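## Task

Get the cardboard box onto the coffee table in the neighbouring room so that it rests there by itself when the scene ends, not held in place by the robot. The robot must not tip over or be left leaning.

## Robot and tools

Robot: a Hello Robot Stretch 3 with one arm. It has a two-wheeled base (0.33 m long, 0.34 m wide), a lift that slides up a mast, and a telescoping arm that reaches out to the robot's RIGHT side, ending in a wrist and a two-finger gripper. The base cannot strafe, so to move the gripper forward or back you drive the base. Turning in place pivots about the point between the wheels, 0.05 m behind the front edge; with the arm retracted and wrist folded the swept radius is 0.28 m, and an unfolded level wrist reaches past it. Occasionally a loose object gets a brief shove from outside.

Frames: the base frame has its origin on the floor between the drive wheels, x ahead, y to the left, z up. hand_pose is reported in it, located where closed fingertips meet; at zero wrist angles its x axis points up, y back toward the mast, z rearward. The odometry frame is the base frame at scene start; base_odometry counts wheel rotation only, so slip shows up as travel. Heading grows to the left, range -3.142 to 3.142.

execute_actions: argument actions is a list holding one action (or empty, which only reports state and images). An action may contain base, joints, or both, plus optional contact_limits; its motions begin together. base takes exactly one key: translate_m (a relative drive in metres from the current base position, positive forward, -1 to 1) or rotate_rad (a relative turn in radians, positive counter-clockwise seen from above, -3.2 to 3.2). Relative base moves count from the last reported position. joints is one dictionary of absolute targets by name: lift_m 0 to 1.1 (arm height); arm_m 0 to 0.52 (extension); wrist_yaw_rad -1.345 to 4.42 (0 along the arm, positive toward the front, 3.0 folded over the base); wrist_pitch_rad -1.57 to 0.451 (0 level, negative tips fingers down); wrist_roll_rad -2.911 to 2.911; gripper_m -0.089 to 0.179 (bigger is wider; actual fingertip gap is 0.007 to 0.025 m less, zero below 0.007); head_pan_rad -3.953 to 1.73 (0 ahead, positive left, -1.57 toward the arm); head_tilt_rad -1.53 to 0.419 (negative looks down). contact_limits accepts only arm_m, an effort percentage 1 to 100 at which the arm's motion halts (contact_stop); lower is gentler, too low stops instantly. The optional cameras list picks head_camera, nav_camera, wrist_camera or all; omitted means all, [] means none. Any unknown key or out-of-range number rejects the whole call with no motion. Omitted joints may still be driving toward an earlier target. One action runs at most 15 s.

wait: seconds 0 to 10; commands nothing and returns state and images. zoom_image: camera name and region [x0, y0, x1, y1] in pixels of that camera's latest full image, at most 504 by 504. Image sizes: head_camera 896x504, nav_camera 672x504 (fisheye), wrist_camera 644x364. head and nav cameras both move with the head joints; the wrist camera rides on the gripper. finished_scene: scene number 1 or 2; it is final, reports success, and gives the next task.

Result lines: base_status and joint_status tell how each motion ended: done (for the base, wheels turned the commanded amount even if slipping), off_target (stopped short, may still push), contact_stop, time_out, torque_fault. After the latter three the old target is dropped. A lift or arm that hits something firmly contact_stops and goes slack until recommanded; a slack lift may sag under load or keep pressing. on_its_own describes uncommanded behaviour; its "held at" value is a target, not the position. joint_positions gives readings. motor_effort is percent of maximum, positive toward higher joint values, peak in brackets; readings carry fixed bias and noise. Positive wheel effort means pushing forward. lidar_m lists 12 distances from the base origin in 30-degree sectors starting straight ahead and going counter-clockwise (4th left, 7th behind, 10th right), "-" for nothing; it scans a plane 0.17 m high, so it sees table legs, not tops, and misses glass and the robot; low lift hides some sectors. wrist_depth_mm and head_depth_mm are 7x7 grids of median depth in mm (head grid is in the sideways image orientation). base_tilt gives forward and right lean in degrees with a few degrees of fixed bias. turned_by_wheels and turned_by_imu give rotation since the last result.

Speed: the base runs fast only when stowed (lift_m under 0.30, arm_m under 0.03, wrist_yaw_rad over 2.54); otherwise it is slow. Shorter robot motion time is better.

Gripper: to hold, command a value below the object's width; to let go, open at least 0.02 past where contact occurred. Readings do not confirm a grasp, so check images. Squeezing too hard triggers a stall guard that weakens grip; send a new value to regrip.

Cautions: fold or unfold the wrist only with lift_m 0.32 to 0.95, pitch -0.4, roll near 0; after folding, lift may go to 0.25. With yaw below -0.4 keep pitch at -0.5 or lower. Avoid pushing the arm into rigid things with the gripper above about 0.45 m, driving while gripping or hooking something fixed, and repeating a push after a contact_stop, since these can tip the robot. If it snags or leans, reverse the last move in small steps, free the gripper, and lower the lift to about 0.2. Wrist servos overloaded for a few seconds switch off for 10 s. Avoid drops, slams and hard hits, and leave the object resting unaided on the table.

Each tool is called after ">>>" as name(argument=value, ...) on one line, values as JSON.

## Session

>>> execute_actions(actions=[])

Scene clock: 0.00 s.
base_odometry: x=+0.000 y=+0.000 heading=+0.000 (m, m, rad; odometry frame)
turned_by_wheels: +0.000 (rad since the last result)
turned_by_imu: +0.000 (rad since the last result)
base_tilt: forward=-1.1 right=-1.4 (deg)
lidar_m: 1.29 2.94 2.36 1.37 1.54 1.18 0.85 0.80 0.82 1.03 0.97 0.99
head_depth_mm: 1173 1164 1143 1130 1112 1099 1084 / 1309 1293 1266 1251 1234 1221 1197 / 1481 1457 1430 1407 1387 1361 1341 / 1669 2568 3739 3741 3610 3565 2397 / 1861 2105 3526 3519 3539 3450 2602 / 1817 2333 2379 2350 2334 2281 2299 / 1917 2693 2882 2764 2698 2601 2413
base_status: not commanded
joint_positions: lift_m=+0.507 arm_m=+0.000 wrist_yaw_rad=+2.973 wrist_pitch_rad=-0.359 wrist_roll_rad=+0.004 gripper_m=+0.037 head_pan_rad=+0.010 head_tilt_rad=+0.007
joint_status: not commanded
motor_effort: left_wheel=+1 right_wheel=-1 lift_m=+29 arm_m=-1 wrist_yaw_rad=+1 wrist_pitch_rad=+6 wrist_roll_rad=+0 gripper_m=+0 head_pan_rad=+0 head_tilt_rad=+3 (%)
hand_pose: x=+0.0175 y=+0.0835 z=+0.5335 quat_wxyz=(+0.185, +0.705, +0.067, +0.682) (m; base frame)
wrist_depth_mm: - - - - - - - / - - - - - - - / - - - - - - - / - - - - - - - / - - - - - - - / 929 934 - 854 872 854 834 / 783 737 719 736 703 718 706
pictures: head_camera (sideways: a quarter turn clockwise sets it upright), nav_camera (sideways: a quarter turn counterclockwise sets it upright), wrist_camera
Images, in order (width x height): head_camera 896x504, nav_camera 672x504, wrist_camera 644x364.

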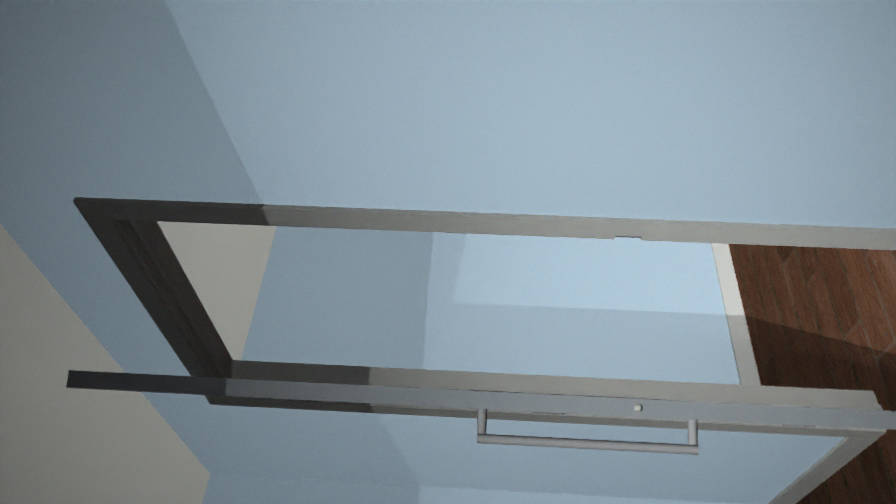

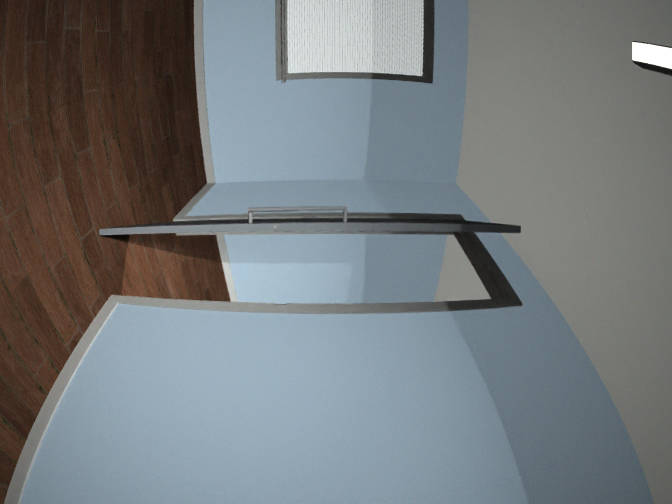

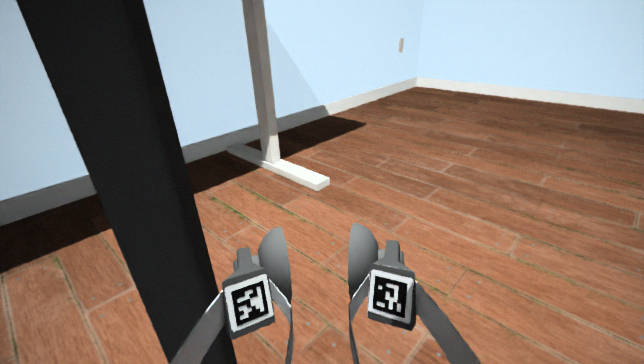

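>>> execute_actions(actions=[{"joints":{"head_tilt_rad":-0.55,"head_pan_rad":0.1}}], cameras=["head_camera"])

>>> execute_actions(actions=[{"joints":{"head_tilt_rad":-0.5,"head_pan_rad":1.7}}], cameras=["head_camera","nav_camera"])

Scene clock: 1.23 s.
base_odometry: x=+0.000 y=+0.000 heading=+0.000 (m, m, rad; odometry frame)
turned_by_wheels: +0.000 (rad since the last result)
turned_by_imu: +0.000 (rad since the last result)
base_tilt: forward=-1.0 right=-1.4 (deg)
lidar_m: 1.29 2.94 2.36 1.37 1.54 1.17 0.85 0.80 0.82 1.03 0.97 0.99
head_depth_mm: 1126 1180 1234 1295 1370 1446 1376 / 1251 1325 1402 1484 1575 1595 1366 / 3232 3465 3670 1717 1828 1640 1357 / 3046 3341 3602 2731 2038 1628 1350 / 2049 2236 2420 2471 2021 1616 1338 / 2408 2650 2984 2653 1999 1600 1332 / 2616 2807 3058 2635 1980 1586 1312
base_status: not commanded
joint_positions: lift_m=+0.507 arm_m=+0.000 wrist_yaw_rad=+2.973 wrist_pitch_rad=-0.359 wrist_roll_rad=+0.004 gripper_m=+0.037 head_pan_rad=+0.093 head_tilt_rad=-0.543
joint_status: all done
motor_effort: left_wheel=+0(0) right_wheel=+0(1) lift_m=+30(30) arm_m=+0(0) wrist_yaw_rad=+0(0) wrist_pitch_rad=+5(5) wrist_roll_rad=+0(0) gripper_m=+0(1) head_pan_rad=+3(12) head_tilt_rad=-4(42) (%)
hand_pose: x=+0.0175 y=+0.0835 z=+0.5335 quat_wxyz=(+0.185, +0.705, +0.067, +0.682) (m; base frame)
wrist_depth_mm: - - - - - - - / - - - - - - - / - - - - - - - / - - - - - - - / - - - - - - - / 892 892 - 868 875 844 850 / 765 754 727 728 702 723 696
pictures: head_camera (sideways: a quarter turn clockwise sets it upright)
Images, in order (width x height): head_camera 896x504.

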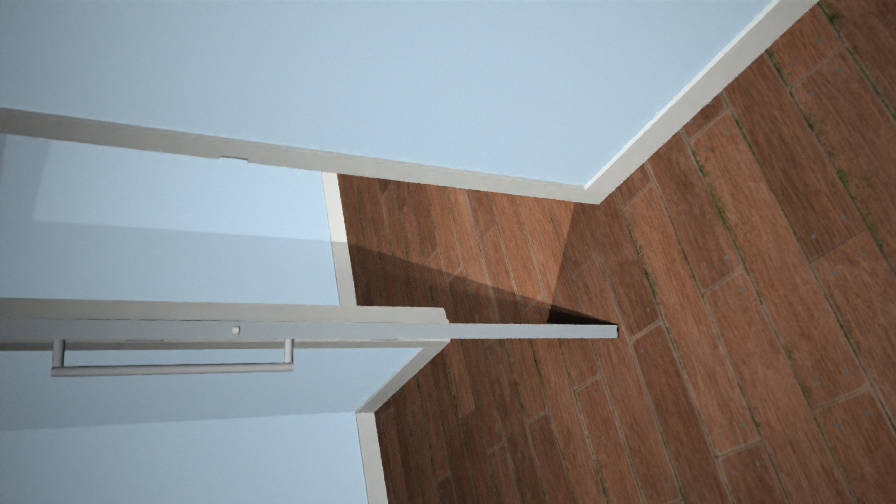

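Scene clock: 2.53 s.
base_odometry: x=+0.000 y=+0.000 heading=+0.000 (m, m, rad; odometry frame)
turned_by_wheels: +0.000 (rad since the last result)
turned_by_imu: +0.000 (rad since the last result)
base_tilt: forward=-1.0 right=-1.4 (deg)
lidar_m: 1.29 2.94 2.37 1.37 1.54 1.17 0.85 0.80 0.82 1.03 0.97 0.99
head_depth_mm: 1813 1993 2147 2512 2202 1721 1409 / 1706 1877 1273 2319 2171 1711 1396 / 1612 1749 1243 1587 1999 1663 1392 / 1525 1667 1217 2007 2018 1675 1378 / 1459 1574 1185 1880 2020 1660 1372 / 1386 1503 1160 1767 1918 1648 1362 / 1308 1425 1142 1652 1832 1646 1388
base_status: not commanded
joint_positions: lift_m=+0.507 arm_m=+0.000 wrist_yaw_rad=+2.973 wrist_pitch_rad=-0.359 wrist_roll_rad=+0.004 gripper_m=+0.037 head_pan_rad=+1.693 head_tilt_rad=-0.507
joint_status: all done
motor_effort: left_wheel=+0(0) right_wheel=-1(0) lift_m=+30(30) arm_m=+0(1) wrist_yaw_rad=+0(0) wrist_pitch_rad=+5(5) wrist_roll_rad=+0(1) gripper_m=+0(0) head_pan_rad=+3(43) head_tilt_rad=+5(12) (%)
hand_pose: x=+0.0175 y=+0.0835 z=+0.5335 quat_wxyz=(+0.185, +0.705, +0.067, +0.682) (m; base frame)
wrist_depth_mm: - - - - - - - / - - - - - - - / - - - - - - - / - - - - - - - / - - - - - - - / 928 892 - 890 870 839 838 / 750 751 724 724 709 713 712
pictures: head_camera (sideways: a quarter turn clockwise sets it upright), nav_camera (sideways: a quarter turn counterclockwise sets it upright)
Images, in order (width x height): head_camera 896x504, nav_camera 672x504.

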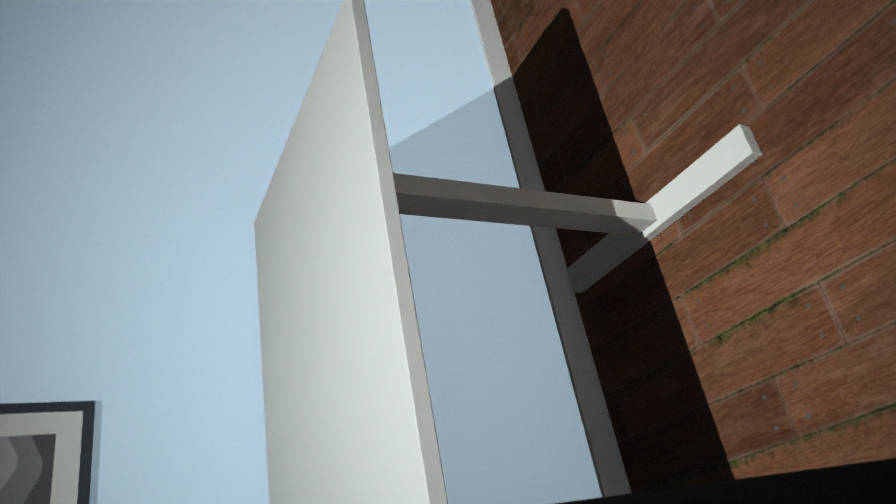

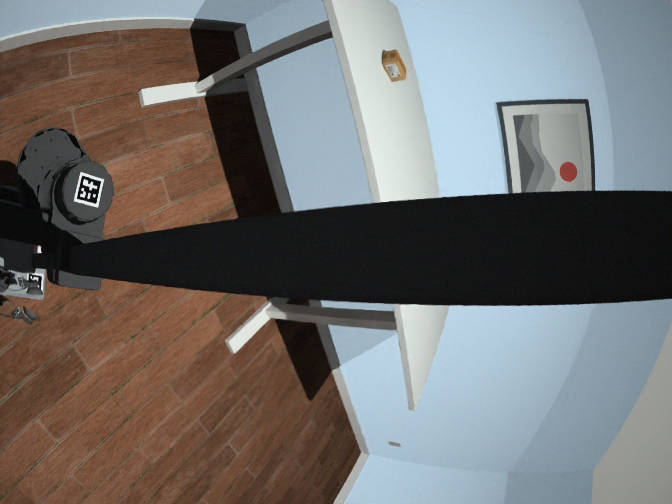

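>>> execute_actions(actions=[{"base":{"rotate_rad":2.2},"joints":{"head_tilt_rad":-0.5,"head_pan_rad":0.25,"lift_m":0.85,"wrist_pitch_rad":-0.4}}], cameras=["head_camera","nav_camera"])

Scene clock: 7.47 s.
base_odometry: x=+0.000 y=+0.000 heading=+2.200 (m, m, rad; odometry frame)
turned_by_wheels: +2.200 (rad since the last result)
turned_by_imu: +2.193 (rad since the last result)
base_tilt: forward=-1.1 right=-1.4 (deg)
lidar_m: 1.53 1.10 0.82 0.80 0.84 1.00 0.97 1.02 1.43 2.95 2.11 1.37
head_depth_mm: 1262 1373 1310 903 1744 1714 1410 / 1305 1402 1279 894 1803 1703 1404 / 1331 1440 1160 932 1865 1695 1388 / 1370 1486 1213 1747 1916 1682 1385 / 1411 1515 1195 1304 1854 1574 1374 / 1447 1560 1181 1850 1966 1652 1331 / 1332 1415 1417 1567 1698 1608 1353
base_status: done
joint_positions: lift_m=+0.849 arm_m=+0.000 wrist_yaw_rad=+2.973 wrist_pitch_rad=-0.415 wrist_roll_rad=+0.004 gripper_m=+0.037 head_pan_rad=+0.257 head_tilt_rad=-0.507
joint_status: all done
motor_effort: left_wheel=-3(7) right_wheel=+6(12) lift_m=+39(38) arm_m=-1(1) wrist_yaw_rad=+0(0) wrist_pitch_rad=+6(4) wrist_roll_rad=+0(0) gripper_m=+0(1) head_pan_rad=-3(45) head_tilt_rad=+5(5) (%)
hand_pose: x=+0.0164 y=+0.0769 z=+0.8628 quat_wxyz=(+0.204, +0.703, +0.087, +0.676) (m; base frame)
wrist_depth_mm: - 724 730 802 805 865 916 / 733 - 813 848 879 944 990 / 792 - 870 890 968 - - / 842 - 946 - - - - / 932 976 - - - - - / - - - - - - - / - - - - - - 997
pictures: head_camera (sideways: a quarter turn clockwise sets it upright), nav_camera (sideways: a quarter turn counterclockwise sets it upright)
Images, in order (width x height): head_camera 896x504, nav_camera 672x504.

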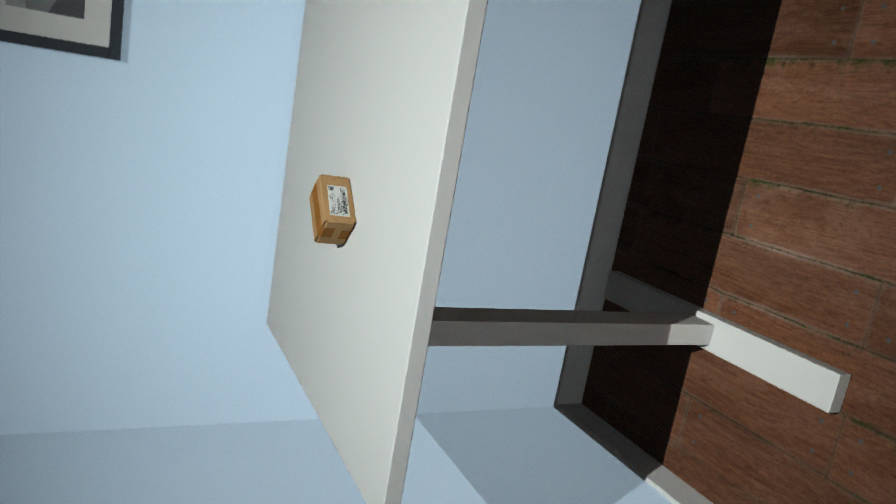

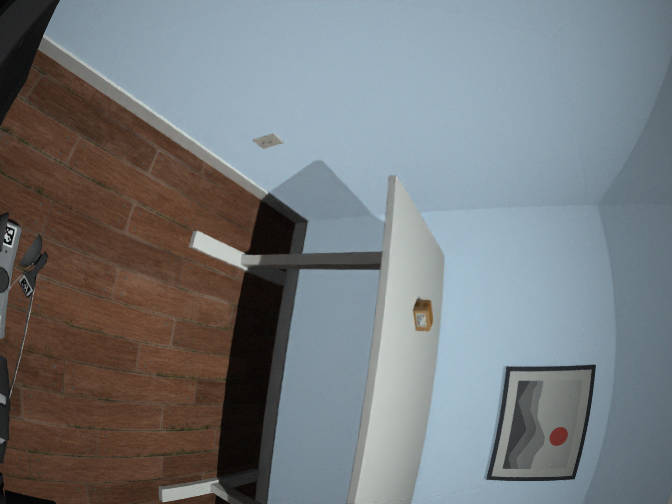

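>>> execute_actions(actions=[{"base":{"rotate_rad":0.48}}], cameras=[])

>>> execute_actions(actions=[{"base":{"translate_m":0.36}}], cameras=[])

>>> execute_actions(actions=[{"base":{"rotate_rad":1.09},"joints":{"head_pan_rad":-1.57,"head_tilt_rad":-0.5,"wrist_yaw_rad":1.5,"gripper_m":0.175}}], cameras=[])

>>> execute_actions(actions=[{"joints":{"lift_m":1.095,"wrist_yaw_rad":0.0,"wrist_pitch_rad":-0.4}}])

Scene clock: 9.93 s.
base_odometry: x=+0.000 y=+0.000 heading=+2.680 (m, m, rad; odometry frame)
turned_by_wheels: +0.480 (rad since the last result)
turned_by_imu: +0.478 (rad since the last result)
base_tilt: forward=-1.1 right=-1.4 (deg)
lidar_m: 1.14 0.84 0.80 0.83 1.01 0.97 1.01 1.37 2.94 2.20 1.37 1.54
head_depth_mm: 1404 1518 1534 965 1378 1618 1411 / 1263 1405 1527 1770 1951 1702 1396 / 1119 1234 1369 1535 1781 1697 1354 / 1008 1101 1211 1352 1505 1618 1376 / 915 993 1080 1188 1313 1462 1373 / 840 903 976 1061 1162 1287 1335 / 774 829 888 961 1042 1141 1252
base_status: done
joint_positions: lift_m=+0.849 arm_m=+0.000 wrist_yaw_rad=+2.973 wrist_pitch_rad=-0.415 wrist_roll_rad=+0.004 gripper_m=+0.037 head_pan_rad=+0.257 head_tilt_rad=-0.507
joint_status: not commanded
motor_effort: left_wheel=-3(7) right_wheel=+6(10) lift_m=+39(37) arm_m=-1(1) wrist_yaw_rad=+0(0) wrist_pitch_rad=+5(6) wrist_roll_rad=+0(0) gripper_m=+0(0) head_pan_rad=-3(3) head_tilt_rad=+3(4) (%)
hand_pose: x=+0.0164 y=+0.0769 z=+0.8628 quat_wxyz=(+0.204, +0.703, +0.087, +0.676) (m; base frame)
wrist_depth_mm: - 934 866 783 731 689 650 / 842 - 965 877 806 741 693 / 886 - - 937 866 789 758 / 919 - - - 942 869 790 / 955 - - - - 918 840 / 961 - - - - - 924 / 977 - - - - - -
pictures: none
No camera images: the call's "cameras" was empty. Leave "cameras" out to get every camera's image.

Scene clock: 14.90 s.
base_odometry: x=-0.322 y=+0.161 heading=+2.679 (m, m, rad; odometry frame)
turned_by_wheels: +0.000 (rad since the last result)
turned_by_imu: +0.001 (rad since the last result)
base_tilt: forward=-1.0 right=-1.4 (deg)
lidar_m: 0.82 0.65 0.62 0.64 0.88 1.29 1.33 1.74 3.10 1.26 1.27 0.85
head_depth_mm: 1101 1193 1279 804 583 1009 1168 / 968 1078 1221 799 601 1652 1401 / 863 948 1054 1148 649 1557 1400 / 774 845 926 1029 1147 1322 1368 / 704 764 830 911 1012 1134 1279 / 646 694 749 816 891 988 1102 / 596 638 684 736 800 875 967
base_status: done
joint_positions: lift_m=+0.849 arm_m=+0.000 wrist_yaw_rad=+2.973 wrist_pitch_rad=-0.415 wrist_roll_rad=+0.004 gripper_m=+0.037 head_pan_rad=+0.257 head_tilt_rad=-0.507
joint_status: not commanded
motor_effort: left_wheel=-3(4) right_wheel=+5(11) lift_m=+38(38) arm_m=+0(0) wrist_yaw_rad=+0(0) wrist_pitch_rad=+6(5) wrist_roll_rad=+0(0) gripper_m=-1(0) head_pan_rad=-4(4) head_tilt_rad=+4(4) (%)
hand_pose: x=+0.0164 y=+0.0769 z=+0.8628 quat_wxyz=(+0.204, +0.703, +0.087, +0.676) (m; base frame)
wrist_depth_mm: - 724 684 632 586 539 506 / 956 - 752 678 633 580 533 / - - 827 743 678 618 578 / - - 911 825 734 673 627 / - - - 913 793 744 670 / - - - - 874 829 724 / - - - - 986 897 803
pictures: none
No camera images: the call's "cameras" was empty. Leave "cameras" out to get every camera's image.

Scene clock: 17.57 s.
base_odometry: x=-0.322 y=+0.161 heading=-2.514 (m, m, rad; odometry frame)
turned_by_wheels: +1.090 (rad since the last result)
turned_by_imu: +1.086 (rad since the last result)
base_tilt: forward=-1.1 right=-1.4 (deg)
lidar_m: 0.62 0.65 0.92 1.29 1.35 1.73 3.09 1.26 1.26 0.82 0.83 0.64
head_depth_mm: 1025 1123 1192 803 581 1617 1403 / 1027 1127 1185 788 575 1611 1397 / 1043 1127 1184 782 569 1603 1411 / 1048 1131 1185 752 564 1608 1389 / 1050 1131 1187 757 578 1618 1371 / 1051 1134 1168 749 574 1523 1264 / 1049 1136 1157 741 568 1589 1352
base_status: done
joint_positions: lift_m=+0.849 arm_m=+0.000 wrist_yaw_rad=+1.502 wrist_pitch_rad=-0.415 wrist_roll_rad=+0.004 gripper_m=+0.175 head_pan_rad=-1.563 head_tilt_rad=-0.507
joint_status: all done
motor_effort: left_wheel=-3(7) right_wheel=+7(11) lift_m=+38(38) arm_m=+0(1) wrist_yaw_rad=-1(3) wrist_pitch_rad=+5(6) wrist_roll_rad=+0(0) gripper_m=-1(83) head_pan_rad=-3(45) head_tilt_rad=+4(3) (%)
hand_pose: x=+0.2028 y=-0.1602 z=+0.8628 quat_wxyz=(+0.605, +0.579, -0.407, +0.365) (m; base frame)
wrist_depth_mm: 462 467 476 489 500 508 523 / 495 505 517 524 541 559 563 / 538 556 568 576 588 611 621 / 593 597 611 631 647 668 683 / 631 660 660 711 726 742 772 / 702 731 755 784 823 832 871 / 794 848 856 891 922 950 983
pictures: none
No camera images: the call's "cameras" was empty. Leave "cameras" out to get every camera's image.

Scene clock: 20.63 s.
base_odometry: x=-0.322 y=+0.161 heading=-2.514 (m, m, rad; odometry frame)
turned_by_wheels: +0.000 (rad since the last result)
turned_by_imu: +0.001 (rad since the last result)
base_tilt: forward=-1.0 right=-1.4 (deg)
lidar_m: 0.62 0.65 0.92 1.28 1.35 1.73 3.09 1.26 1.26 0.82 0.83 0.64
head_depth_mm: 1002 - - - - - 1378 / 1007 - - - - - - / 1025 - - - - - - / 1033 - - - - - 1344 / 1050 1132 1185 762 548 1614 1373 / 1054 1131 1168 830 573 1527 1274 / 1052 1136 1158 745 569 1596 1351
base_status: not commanded
joint_positions: lift_m=+1.094 arm_m=+0.000 wrist_yaw_rad=+0.002 wrist_pitch_rad=-0.415 wrist_roll_rad=+0.004 gripper_m=+0.175 head_pan_rad=-1.563 head_tilt_rad=-0.507
joint_status: all done
motor_effort: left_wheel=-3(4) right_wheel=+6(7) lift_m=+38(41) arm_m=-1(1) wrist_yaw_rad=-1(1) wrist_pitch_rad=+5(4) wrist_roll_rad=+0(0) gripper_m=-1(0) head_pan_rad=-4(3) head_tilt_rad=+4(5) (%)
hand_pose: x=-0.0210 y=-0.3694 z=+1.1077 quat_wxyz=(+0.691, +0.147, -0.693, -0.146) (m; base frame)
wrist_depth_mm: 771 884 868 881 897 887 916 / 772 949 944 939 951 951 963 / 747 - 783 776 756 729 718 / 755 586 567 541 555 540 528 / 660 458 447 436 436 436 415 / 382 368 362 360 353 350 345 / 336 625 918 - - - -
pictures: head_camera (sideways: a quarter turn clockwise sets it upright), nav_camera (sideways: a quarter turn counterclockwise sets it upright), wrist_camera
Images, in order (width x height): head_camera 896x504, nav_camera 672x504, wrist_camera 644x364.

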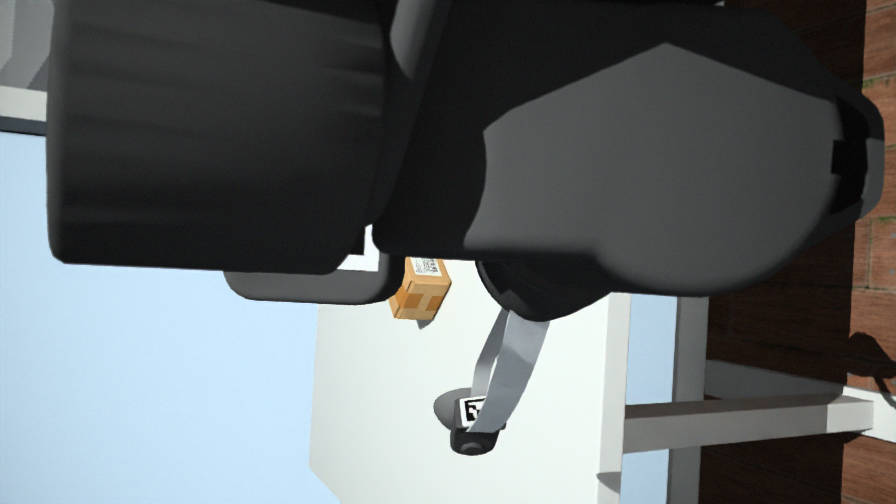

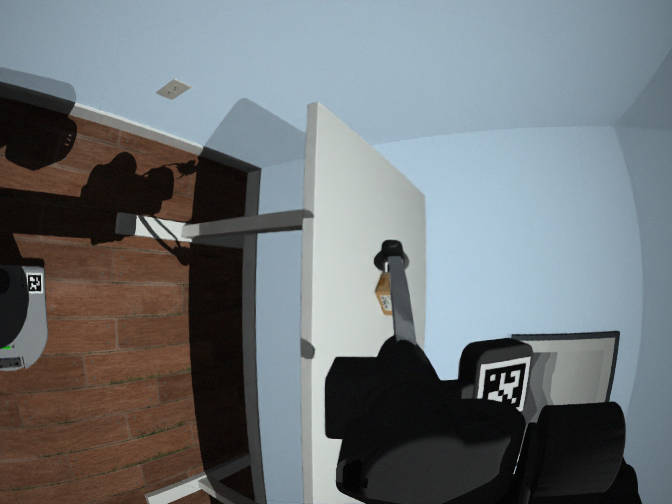

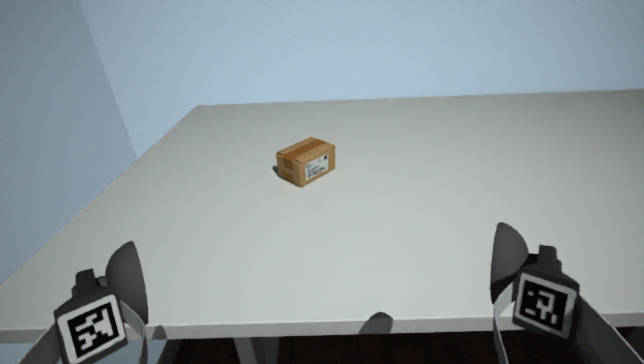

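>>> execute_actions(actions=[{"base":{"translate_m":0.12},"joints":{"wrist_yaw_rad":-0.8,"wrist_pitch_rad":-0.9,"arm_m":0.38,"head_tilt_rad":-0.6}}], cameras=["head_camera","wrist_camera"])

Scene clock: 25.07 s.
base_odometry: x=-0.419 y=+0.090 heading=-2.514 (m, m, rad; odometry frame)
turned_by_wheels: +0.000 (rad since the last result)
turned_by_imu: +0.001 (rad since the last result)
base_tilt: forward=-1.1 right=-1.3 (deg)
lidar_m: 0.50 0.53 0.74 1.28 1.35 1.83 3.21 1.36 1.26 0.80 0.69 0.52
head_depth_mm: - 1145 983 675 577 1585 1327 / 1075 1158 1036 666 1603 1574 1323 / - - 769 660 1605 1563 1313 / 1039 - 877 654 1608 1554 1302 / 1053 1157 921 644 1039 1434 1286 / 1054 1155 902 638 1619 1529 1287 / 1056 1155 1244 631 1583 1524 1281
base_status: done
joint_positions: lift_m=+1.094 arm_m=+0.380 wrist_yaw_rad=-0.798 wrist_pitch_rad=-0.907 wrist_roll_rad=+0.004 gripper_m=+0.175 head_pan_rad=-1.563 head_tilt_rad=-0.593
joint_status: all done
motor_effort: left_wheel=-3(4) right_wheel=+6(11) lift_m=+38(39) arm_m=+4(4) wrist_yaw_rad=-1(1) wrist_pitch_rad=+2(5) wrist_roll_rad=+0(0) gripper_m=+0(0) head_pan_rad=-3(4) head_tilt_rad=-5(20) (%)
hand_pose: x=-0.1210 y=-0.6213 z=+1.0165 quat_wxyz=(+0.464, +0.038, -0.707, -0.533) (m; base frame)
wrist_depth_mm: 394 388 387 384 381 383 379 / 345 342 341 340 340 336 332 / 309 292 261 303 300 300 302 / 276 224 253 276 271 268 268 / 252 246 246 246 248 250 247 / 230 229 228 228 227 226 226 / - 208 210 209 210 208 207
pictures: head_camera (sideways: a quarter turn clockwise sets it upright), wrist_camera
Images, in order (width x height): head_camera 896x504, wrist_camera 644x364.

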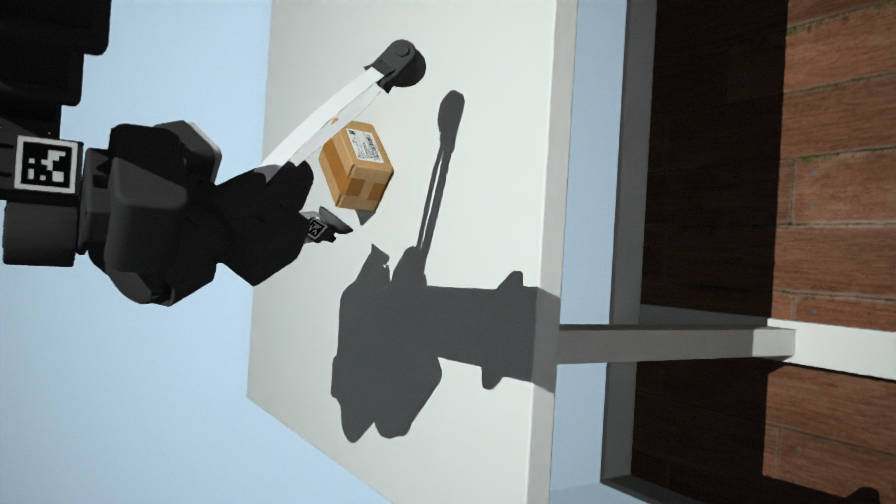

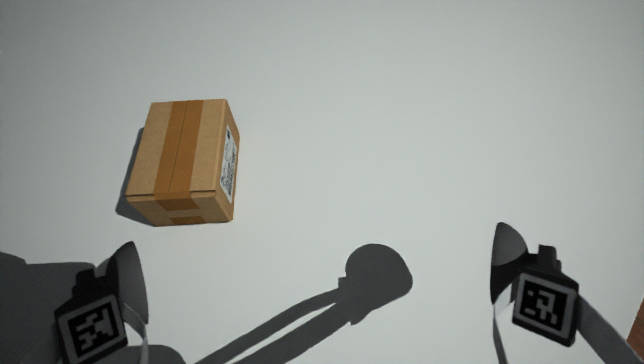

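>>> execute_actions(actions=[{"base":{"translate_m":-0.012},"joints":{"wrist_yaw_rad":-0.68,"arm_m":0.51}}], cameras=["wrist_camera"])

>>> execute_actions(actions=[{"joints":{"lift_m":1.04}}], cameras=["head_camera","wrist_camera"])

Scene clock: 27.70 s.
base_odometry: x=-0.410 y=+0.097 heading=-2.515 (m, m, rad; odometry frame)
turned_by_wheels: +0.000 (rad since the last result)
turned_by_imu: +0.000 (rad since the last result)
base_tilt: forward=-1.1 right=-1.4 (deg)
lidar_m: 0.51 0.54 0.76 1.28 1.34 1.82 3.21 1.35 1.26 0.80 0.70 0.53
head_depth_mm: 1077 1141 988 676 576 1587 1332 / 1075 1148 958 668 1594 1574 1320 / - 1143 878 660 1600 1563 1307 / 1038 - 926 654 1614 1554 1305 / 1052 1155 919 645 1040 1433 1286 / 1054 1156 905 638 1587 1522 1283 / 1052 1160 1224 631 1593 1521 1280
base_status: done
joint_positions: lift_m=+1.094 arm_m=+0.510 wrist_yaw_rad=-0.682 wrist_pitch_rad=-0.907 wrist_roll_rad=+0.004 gripper_m=+0.175 head_pan_rad=-1.563 head_tilt_rad=-0.593
joint_status: all done
motor_effort: left_wheel=-3(6) right_wheel=+6(8) lift_m=+39(38) arm_m=+4(8) wrist_yaw_rad=+1(1) wrist_pitch_rad=+3(2) wrist_roll_rad=+0(0) gripper_m=+0(0) head_pan_rad=-4(4) head_tilt_rad=-4(5) (%)
hand_pose: x=-0.1090 y=-0.7622 z=+1.0164 quat_wxyz=(+0.494, +0.079, -0.703, -0.505) (m; base frame)
wrist_depth_mm: 382 388 386 387 384 379 376 / 340 341 339 337 333 335 335 / 305 305 304 304 298 300 297 / 276 275 273 274 270 270 270 / 251 248 249 194 246 248 243 / 229 229 228 179 226 226 224 / - 207 210 166 209 209 204
pictures: wrist_camera
Images, in order (width x height): wrist_camera 644x364.

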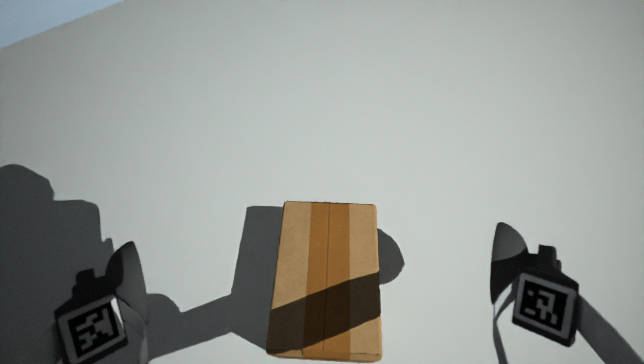

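Scene clock: 29.03 s.
base_odometry: x=-0.410 y=+0.097 heading=-2.515 (m, m, rad; odometry frame)
turned_by_wheels: +0.000 (rad since the last result)
turned_by_imu: +0.000 (rad since the last result)
base_tilt: forward=-1.1 right=-1.4 (deg)
lidar_m: 0.52 0.54 0.76 1.28 1.35 1.83 3.20 1.35 1.26 0.80 0.70 0.53
head_depth_mm: 1035 - 925 676 575 1591 1330 / 1034 1180 998 666 1592 1585 1326 / 1022 1164 774 660 1606 1564 1313 / 1041 - 857 653 1610 1556 1307 / 1055 1154 921 646 1041 1431 1288 / 1055 1154 902 638 1595 1525 1289 / 1058 1158 1227 631 1591 1517 1287
base_status: not commanded
joint_positions: lift_m=+1.041 arm_m=+0.510 wrist_yaw_rad=-0.682 wrist_pitch_rad=-0.907 wrist_roll_rad=+0.004 gripper_m=+0.175 head_pan_rad=-1.563 head_tilt_rad=-0.593
joint_status: all done
motor_effort: left_wheel=-3(3) right_wheel=+4(5) lift_m=+17(36) arm_m=+3(3) wrist_yaw_rad=+1(1) wrist_pitch_rad=+3(3) wrist_roll_rad=+0(0) gripper_m=-1(0) head_pan_rad=-3(3) head_tilt_rad=-5(5) (%)
hand_pose: x=-0.1090 y=-0.7622 z=+0.9625 quat_wxyz=(+0.494, +0.079, -0.703, -0.505) (m; base frame)
wrist_depth_mm: 299 297 295 293 294 291 291 / 264 263 262 259 257 256 257 / 236 234 232 231 229 228 226 / 210 210 209 149 204 207 205 / 193 191 191 136 185 191 186 / 176 175 172 125 171 174 173 / - 159 159 118 155 159 158
pictures: head_camera (sideways: a quarter turn clockwise sets it upright), wrist_camera
Images, in order (width x height): head_camera 896x504, wrist_camera 644x364.

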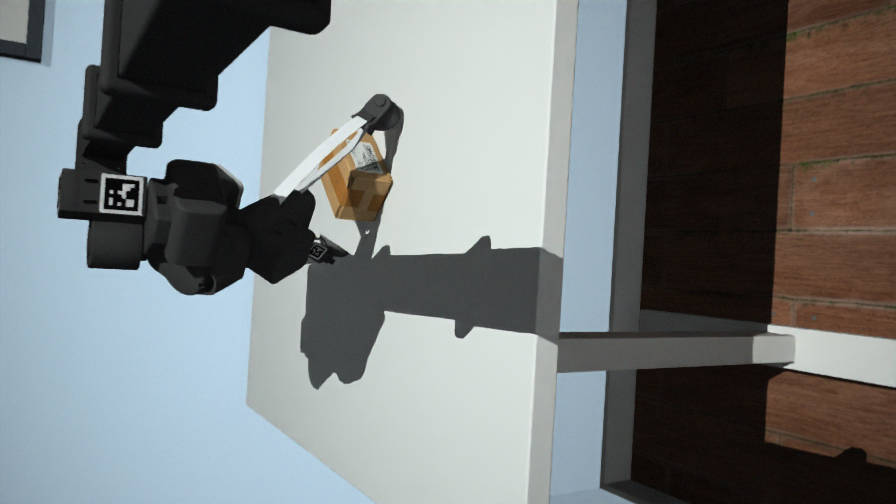

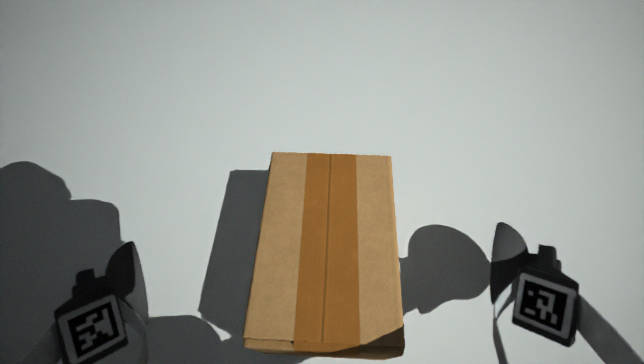

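>>> execute_actions(actions=[{"joints":{"lift_m":1.036,"gripper_m":0.015}}], cameras=["wrist_camera"])

>>> execute_actions(actions=[{"joints":{"lift_m":1.085}}], cameras=["wrist_camera"])

>>> execute_actions(actions=[{"joints":{"arm_m":0,"wrist_pitch_rad":-0.4,"wrist_yaw_rad":0.0}}], cameras=["wrist_camera","nav_camera"])

Scene clock: 34.43 s.
base_odometry: x=-0.410 y=+0.097 heading=-2.515 (m, m, rad; odometry frame)
turned_by_wheels: +0.000 (rad since the last result)
turned_by_imu: +0.001 (rad since the last result)
base_tilt: forward=-1.1 right=-1.4 (deg)
lidar_m: 0.51 0.54 0.76 1.28 1.35 1.82 3.19 1.35 1.26 0.80 0.70 0.53
head_depth_mm: 1042 - 921 677 578 1588 1330 / 1036 1180 970 669 1595 1576 1321 / 1024 1164 862 661 1603 1561 1309 / 1037 - 875 655 1609 1553 1308 / 1054 1154 923 646 1042 1432 1282 / 1058 1158 906 640 1582 1526 1286 / 1059 1156 1226 632 1585 1515 1287
base_status: not commanded
joint_positions: lift_m=+1.037 arm_m=+0.510 wrist_yaw_rad=-0.682 wrist_pitch_rad=-0.865 wrist_roll_rad=+0.004 gripper_m=+0.016 head_pan_rad=-1.563 head_tilt_rad=-0.593
joint_status: all done
motor_effort: left_wheel=-2(3) right_wheel=+2(5) lift_m=+16(16) arm_m=+4(3) wrist_yaw_rad=+1(1) wrist_pitch_rad=-12(13) wrist_roll_rad=+0(0) gripper_m=-19(95) head_pan_rad=-3(3) head_tilt_rad=-4(5) (%)
hand_pose: x=-0.1148 y=-0.7692 z=+0.9646 quat_wxyz=(+0.505, +0.064, -0.705, -0.494) (m; base frame)
wrist_depth_mm: 332 328 325 321 321 318 314 / 284 280 279 275 274 273 272 / 248 247 244 243 243 239 238 / 221 220 219 157 215 214 213 / 198 198 195 141 191 194 193 / 180 180 129 129 128 177 176 / 166 165 122 118 160 161 161
pictures: wrist_camera
Images, in order (width x height): wrist_camera 644x364.

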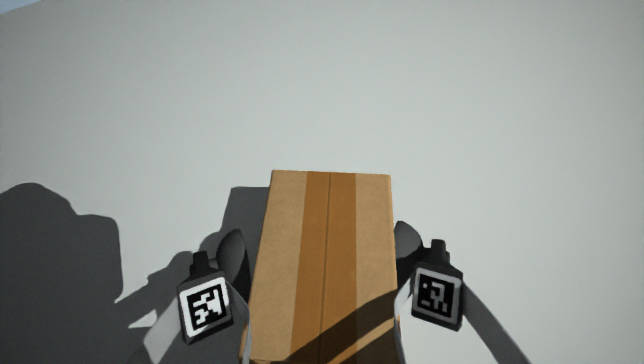

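Scene clock: 35.70 s.
base_odometry: x=-0.410 y=+0.097 heading=-2.515 (m, m, rad; odometry frame)
turned_by_wheels: +0.000 (rad since the last result)
turned_by_imu: +0.000 (rad since the last result)
base_tilt: forward=-1.1 right=-1.3 (deg)
lidar_m: 0.51 0.54 0.76 1.28 1.35 1.82 3.21 1.35 1.26 0.80 0.70 0.53
head_depth_mm: - 1146 981 676 577 1588 1330 / 1087 1147 972 668 1601 1584 1317 / - 1162 760 661 1608 1567 1315 / 1026 - 906 653 1611 1553 1303 / 1050 1150 920 645 1037 1434 1285 / 1055 1152 905 638 1586 1523 1286 / 1058 1152 1224 631 1597 1518 1277
base_status: not commanded
joint_positions: lift_m=+1.084 arm_m=+0.510 wrist_yaw_rad=-0.682 wrist_pitch_rad=-0.913 wrist_roll_rad=+0.004 gripper_m=+0.016 head_pan_rad=-1.563 head_tilt_rad=-0.593
joint_status: all done
motor_effort: left_wheel=-3(4) right_wheel=+5(6) lift_m=+39(42) arm_m=+3(3) wrist_yaw_rad=+1(1) wrist_pitch_rad=+4(12) wrist_roll_rad=+0(0) gripper_m=-19(20) head_pan_rad=-3(3) head_tilt_rad=-5(4) (%)
hand_pose: x=-0.1083 y=-0.7613 z=+1.0057 quat_wxyz=(+0.493, +0.081, -0.703, -0.506) (m; base frame)
wrist_depth_mm: 369 369 362 361 361 362 361 / 327 325 321 320 317 319 319 / 287 288 286 287 285 282 282 / 260 261 259 257 258 256 256 / 238 236 236 148 234 234 232 / 218 218 133 131 132 217 214 / 202 201 123 118 195 199 198
pictures: wrist_camera
Images, in order (width x height): wrist_camera 644x364.

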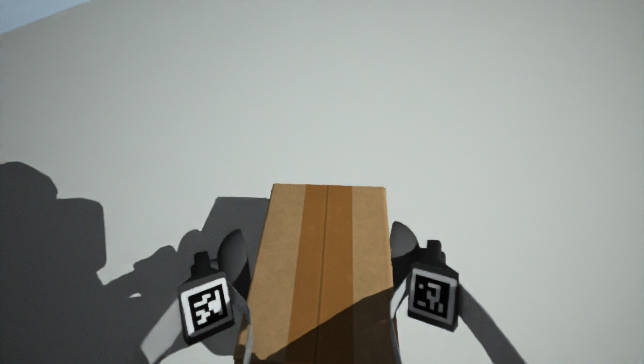

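Scene clock: 40.63 s.
base_odometry: x=-0.410 y=+0.097 heading=-2.515 (m, m, rad; odometry frame)
turned_by_wheels: +0.000 (rad since the last result)
turned_by_imu: +0.001 (rad since the last result)
base_tilt: forward=-1.1 right=-1.3 (deg)
lidar_m: 0.51 0.54 0.76 1.28 1.34 1.83 3.21 1.34 1.26 0.80 0.70 0.53
head_depth_mm: 1001 - - - - 1505 1325 / 1013 - - - - - 1292 / - - - - - - 1268 / 1023 - - - - - 1308 / 1049 1150 917 661 1052 1441 1285 / 1055 1153 905 638 1577 1527 1285 / 1058 1156 1226 632 1594 1521 1280
base_status: not commanded
joint_positions: lift_m=+1.084 arm_m=+0.000 wrist_yaw_rad=-0.001 wrist_pitch_rad=-0.431 wrist_roll_rad=+0.004 gripper_m=+0.016 head_pan_rad=-1.563 head_tilt_rad=-0.593
joint_status: all done
motor_effort: left_wheel=-3(3) right_wheel=+4(4) lift_m=+39(39) arm_m=-4(1) wrist_yaw_rad=+1(3) wrist_pitch_rad=+11(12) wrist_roll_rad=+0(0) gripper_m=-19(19) head_pan_rad=-3(3) head_tilt_rad=-5(5) (%)
hand_pose: x=-0.0218 y=-0.3682 z=+1.0943 quat_wxyz=(+0.690, +0.151, -0.692, -0.152) (m; base frame)
wrist_depth_mm: 634 868 906 907 894 885 877 / 639 953 944 935 950 972 934 / 634 920 749 714 698 689 660 / 625 796 531 521 512 508 493 / 615 419 416 152 406 400 391 / 579 348 135 132 133 332 329 / 609 778 123 117 - - -
pictures: nav_camera (sideways: a quarter turn counterclockwise sets it upright), wrist_camera
Images, in order (width x height): nav_camera 672x504, wrist_camera 644x364.

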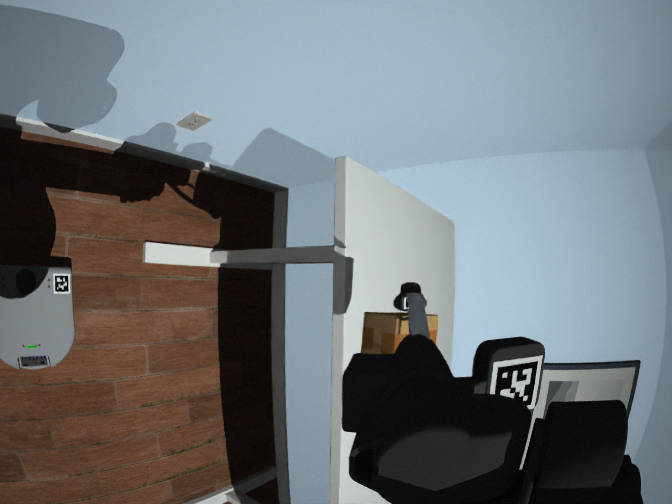

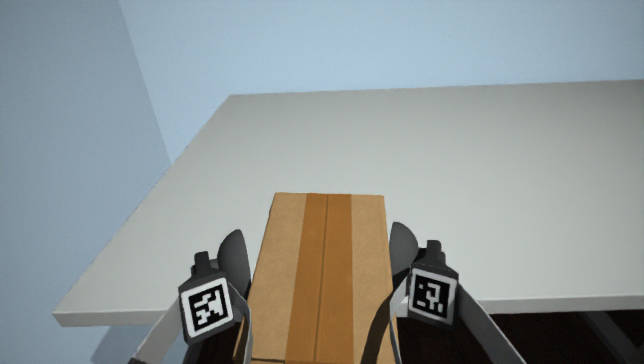

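>>> execute_actions(actions=[{"joints":{"gripper_m":-0.02,"wrist_yaw_rad":1.6,"head_pan_rad":0,"head_tilt_rad":-0.9}}], cameras=["wrist_camera"])

>>> execute_actions(actions=[{"base":{"rotate_rad":2.555},"joints":{"lift_m":0.5}}], cameras=["wrist_camera"])

>>> execute_actions(actions=[{"base":{"translate_m":0.6},"joints":{"wrist_yaw_rad":0,"head_tilt_rad":-0.7}}])

Scene clock: 43.10 s.
base_odometry: x=-0.410 y=+0.097 heading=-2.515 (m, m, rad; odometry frame)
turned_by_wheels: +0.000 (rad since the last result)
turned_by_imu: +0.000 (rad since the last result)
base_tilt: forward=-1.1 right=-1.3 (deg)
lidar_m: 0.52 0.54 0.76 1.28 1.34 1.82 3.19 1.35 1.26 0.80 0.70 0.53
head_depth_mm: 438 503 592 658 911 1231 1180 / 439 505 593 719 910 1225 1173 / 440 506 595 722 917 1219 1160 / 441 508 596 722 921 1224 1156 / 442 509 599 727 922 1226 1149 / 443 510 600 729 931 1219 1140 / 444 511 601 730 933 1207 1135
base_status: not commanded
joint_positions: lift_m=+1.084 arm_m=+0.000 wrist_yaw_rad=+1.597 wrist_pitch_rad=-0.430 wrist_roll_rad=+0.004 gripper_m=-0.015 head_pan_rad=-0.007 head_tilt_rad=-0.889
joint_status: gripper_m off_target (ended at -0.015, target -0.020); the others done
on_its_own: gripper_m is held at -0.013, not at your -0.020, by its stall guard, which is still easing
motor_effort: left_wheel=-3(2) right_wheel=+4(4) lift_m=+39(39) arm_m=-4(4) wrist_yaw_rad=+1(3) wrist_pitch_rad=+11(11) wrist_roll_rad=+0(1) gripper_m=-2(96) head_pan_rad=+3(46) head_tilt_rad=-8(34) (%)
hand_pose: x=+0.2014 y=-0.1395 z=+1.0943 quat_wxyz=(+0.590, +0.601, -0.374, +0.388) (m; base frame)
wrist_depth_mm: 395 395 391 387 387 391 388 / 432 428 423 420 422 417 417 / 467 461 461 458 458 454 452 / 515 508 508 492 504 509 505 / 579 572 560 152 541 553 560 / 652 654 135 132 132 623 627 / 725 745 123 116 704 729 708
pictures: wrist_camera
Images, in order (width x height): wrist_camera 644x364.

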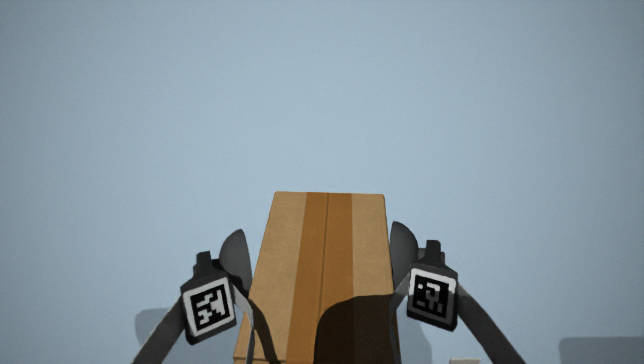

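Scene clock: 49.27 s.
base_odometry: x=-0.410 y=+0.097 heading=+0.040 (m, m, rad; odometry frame)
turned_by_wheels: +2.555 (rad since the last result)
turned_by_imu: +2.546 (rad since the last result)
base_tilt: forward=-1.1 right=-1.3 (deg)
lidar_m: 1.78 3.20 1.35 1.28 0.81 0.74 0.54 0.51 0.53 0.72 1.28 1.33
head_depth_mm: 1489 1626 1780 1785 1517 1323 1178 / 1664 1835 1983 1765 1505 1316 1171 / 3346 2362 2089 1747 1501 1306 680 / 3438 2580 2070 1729 1481 1299 1154 / 2534 2384 2047 1716 1470 1288 1148 / 3019 2512 2016 1699 1455 1283 1140 / 2993 2495 2018 1685 1448 1275 1134
base_status: done
joint_positions: lift_m=+0.500 arm_m=+0.000 wrist_yaw_rad=+1.598 wrist_pitch_rad=-0.430 wrist_roll_rad=+0.004 gripper_m=+0.010 head_pan_rad=-0.007 head_tilt_rad=-0.889
joint_status: all done
on_its_own: gripper_m is held at +0.009, not at your -0.020, by its stall guard, which is not easing now
motor_effort: left_wheel=-3(8) right_wheel=+6(10) lift_m=+18(34) arm_m=-4(4) wrist_yaw_rad=+1(1) wrist_pitch_rad=+11(11) wrist_roll_rad=+0(0) gripper_m=-21(27) head_pan_rad=+3(3) head_tilt_rad=-7(7) (%)
hand_pose: x=+0.2014 y=-0.1395 z=+0.5104 quat_wxyz=(+0.590, +0.601, -0.374, +0.389) (m; base frame)
wrist_depth_mm: - - - - - - 855 / - - - - - - 893 / - - - - - - 918 / - - - - - - 962 / - 990 - 153 968 955 907 / 846 827 134 132 133 784 780 / 684 703 123 117 639 669 654
pictures: wrist_camera
Images, in order (width x height): wrist_camera 644x364.

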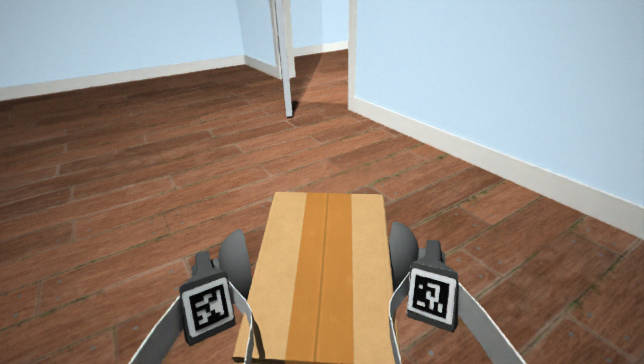

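Scene clock: 56.27 s.
base_odometry: x=+0.190 y=+0.121 heading=+0.040 (m, m, rad; odometry frame)
turned_by_wheels: +0.000 (rad since the last result)
turned_by_imu: +0.001 (rad since the last result)
base_tilt: forward=-1.1 right=-1.4 (deg)
lidar_m: 1.22 2.72 2.23 1.25 1.55 1.27 1.07 1.03 1.06 1.01 0.97 1.00
head_depth_mm: 1083 1158 1241 1338 1443 1446 1254 / 3191 1308 1398 1526 1620 1458 1249 / 3103 3470 2842 2067 1724 1444 1240 / 2921 3292 2798 2129 1702 1435 1234 / 1097 1237 2318 1980 1701 1424 1229 / 2165 2481 2628 2086 1690 1421 1215 / 2458 2717 2691 2058 1673 1403 1209
base_status: done
joint_positions: lift_m=+0.500 arm_m=+0.000 wrist_yaw_rad=+0.002 wrist_pitch_rad=-0.430 wrist_roll_rad=+0.004 gripper_m=+0.013 head_pan_rad=-0.007 head_tilt_rad=-0.704
joint_status: all done
on_its_own: gripper_m is held at +0.012, not at your -0.020, by its stall guard, which is not easing now
motor_effort: left_wheel=-4(5) right_wheel=+6(11) lift_m=+18(18) arm_m=-4(4) wrist_yaw_rad=-2(2) wrist_pitch_rad=+11(11) wrist_roll_rad=+0(0) gripper_m=-20(21) head_pan_rad=+3(3) head_tilt_rad=+2(24) (%)
hand_pose: x=-0.0210 y=-0.3682 z=+0.5104 quat_wxyz=(+0.690, +0.152, -0.692, -0.151) (m; base frame)
wrist_depth_mm: 551 623 713 847 984 820 673 / 578 655 771 916 - 856 695 / 607 712 819 977 - 899 710 / 653 754 894 - - 929 764 / 703 804 928 153 943 914 773 / 748 788 135 132 133 781 758 / 694 703 123 117 627 668 653
pictures: head_camera (sideways: a quarter turn clockwise sets it upright), nav_camera (sideways: a quarter turn counterclockwise sets it upright), wrist_camera
Images, in order (width x height): head_camera 896x504, nav_camera 672x504, wrist_camera 644x364.

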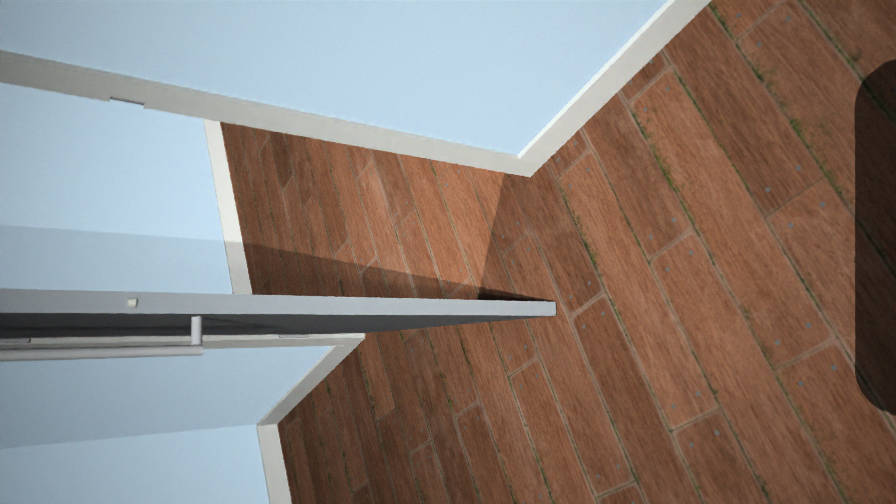

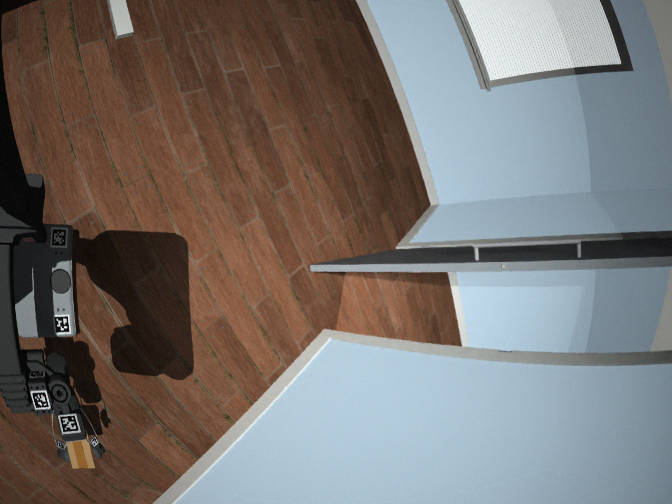

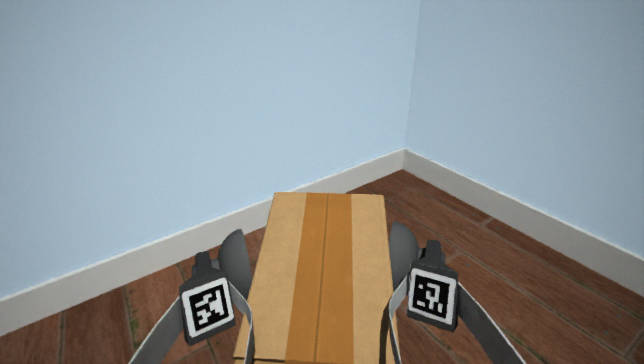

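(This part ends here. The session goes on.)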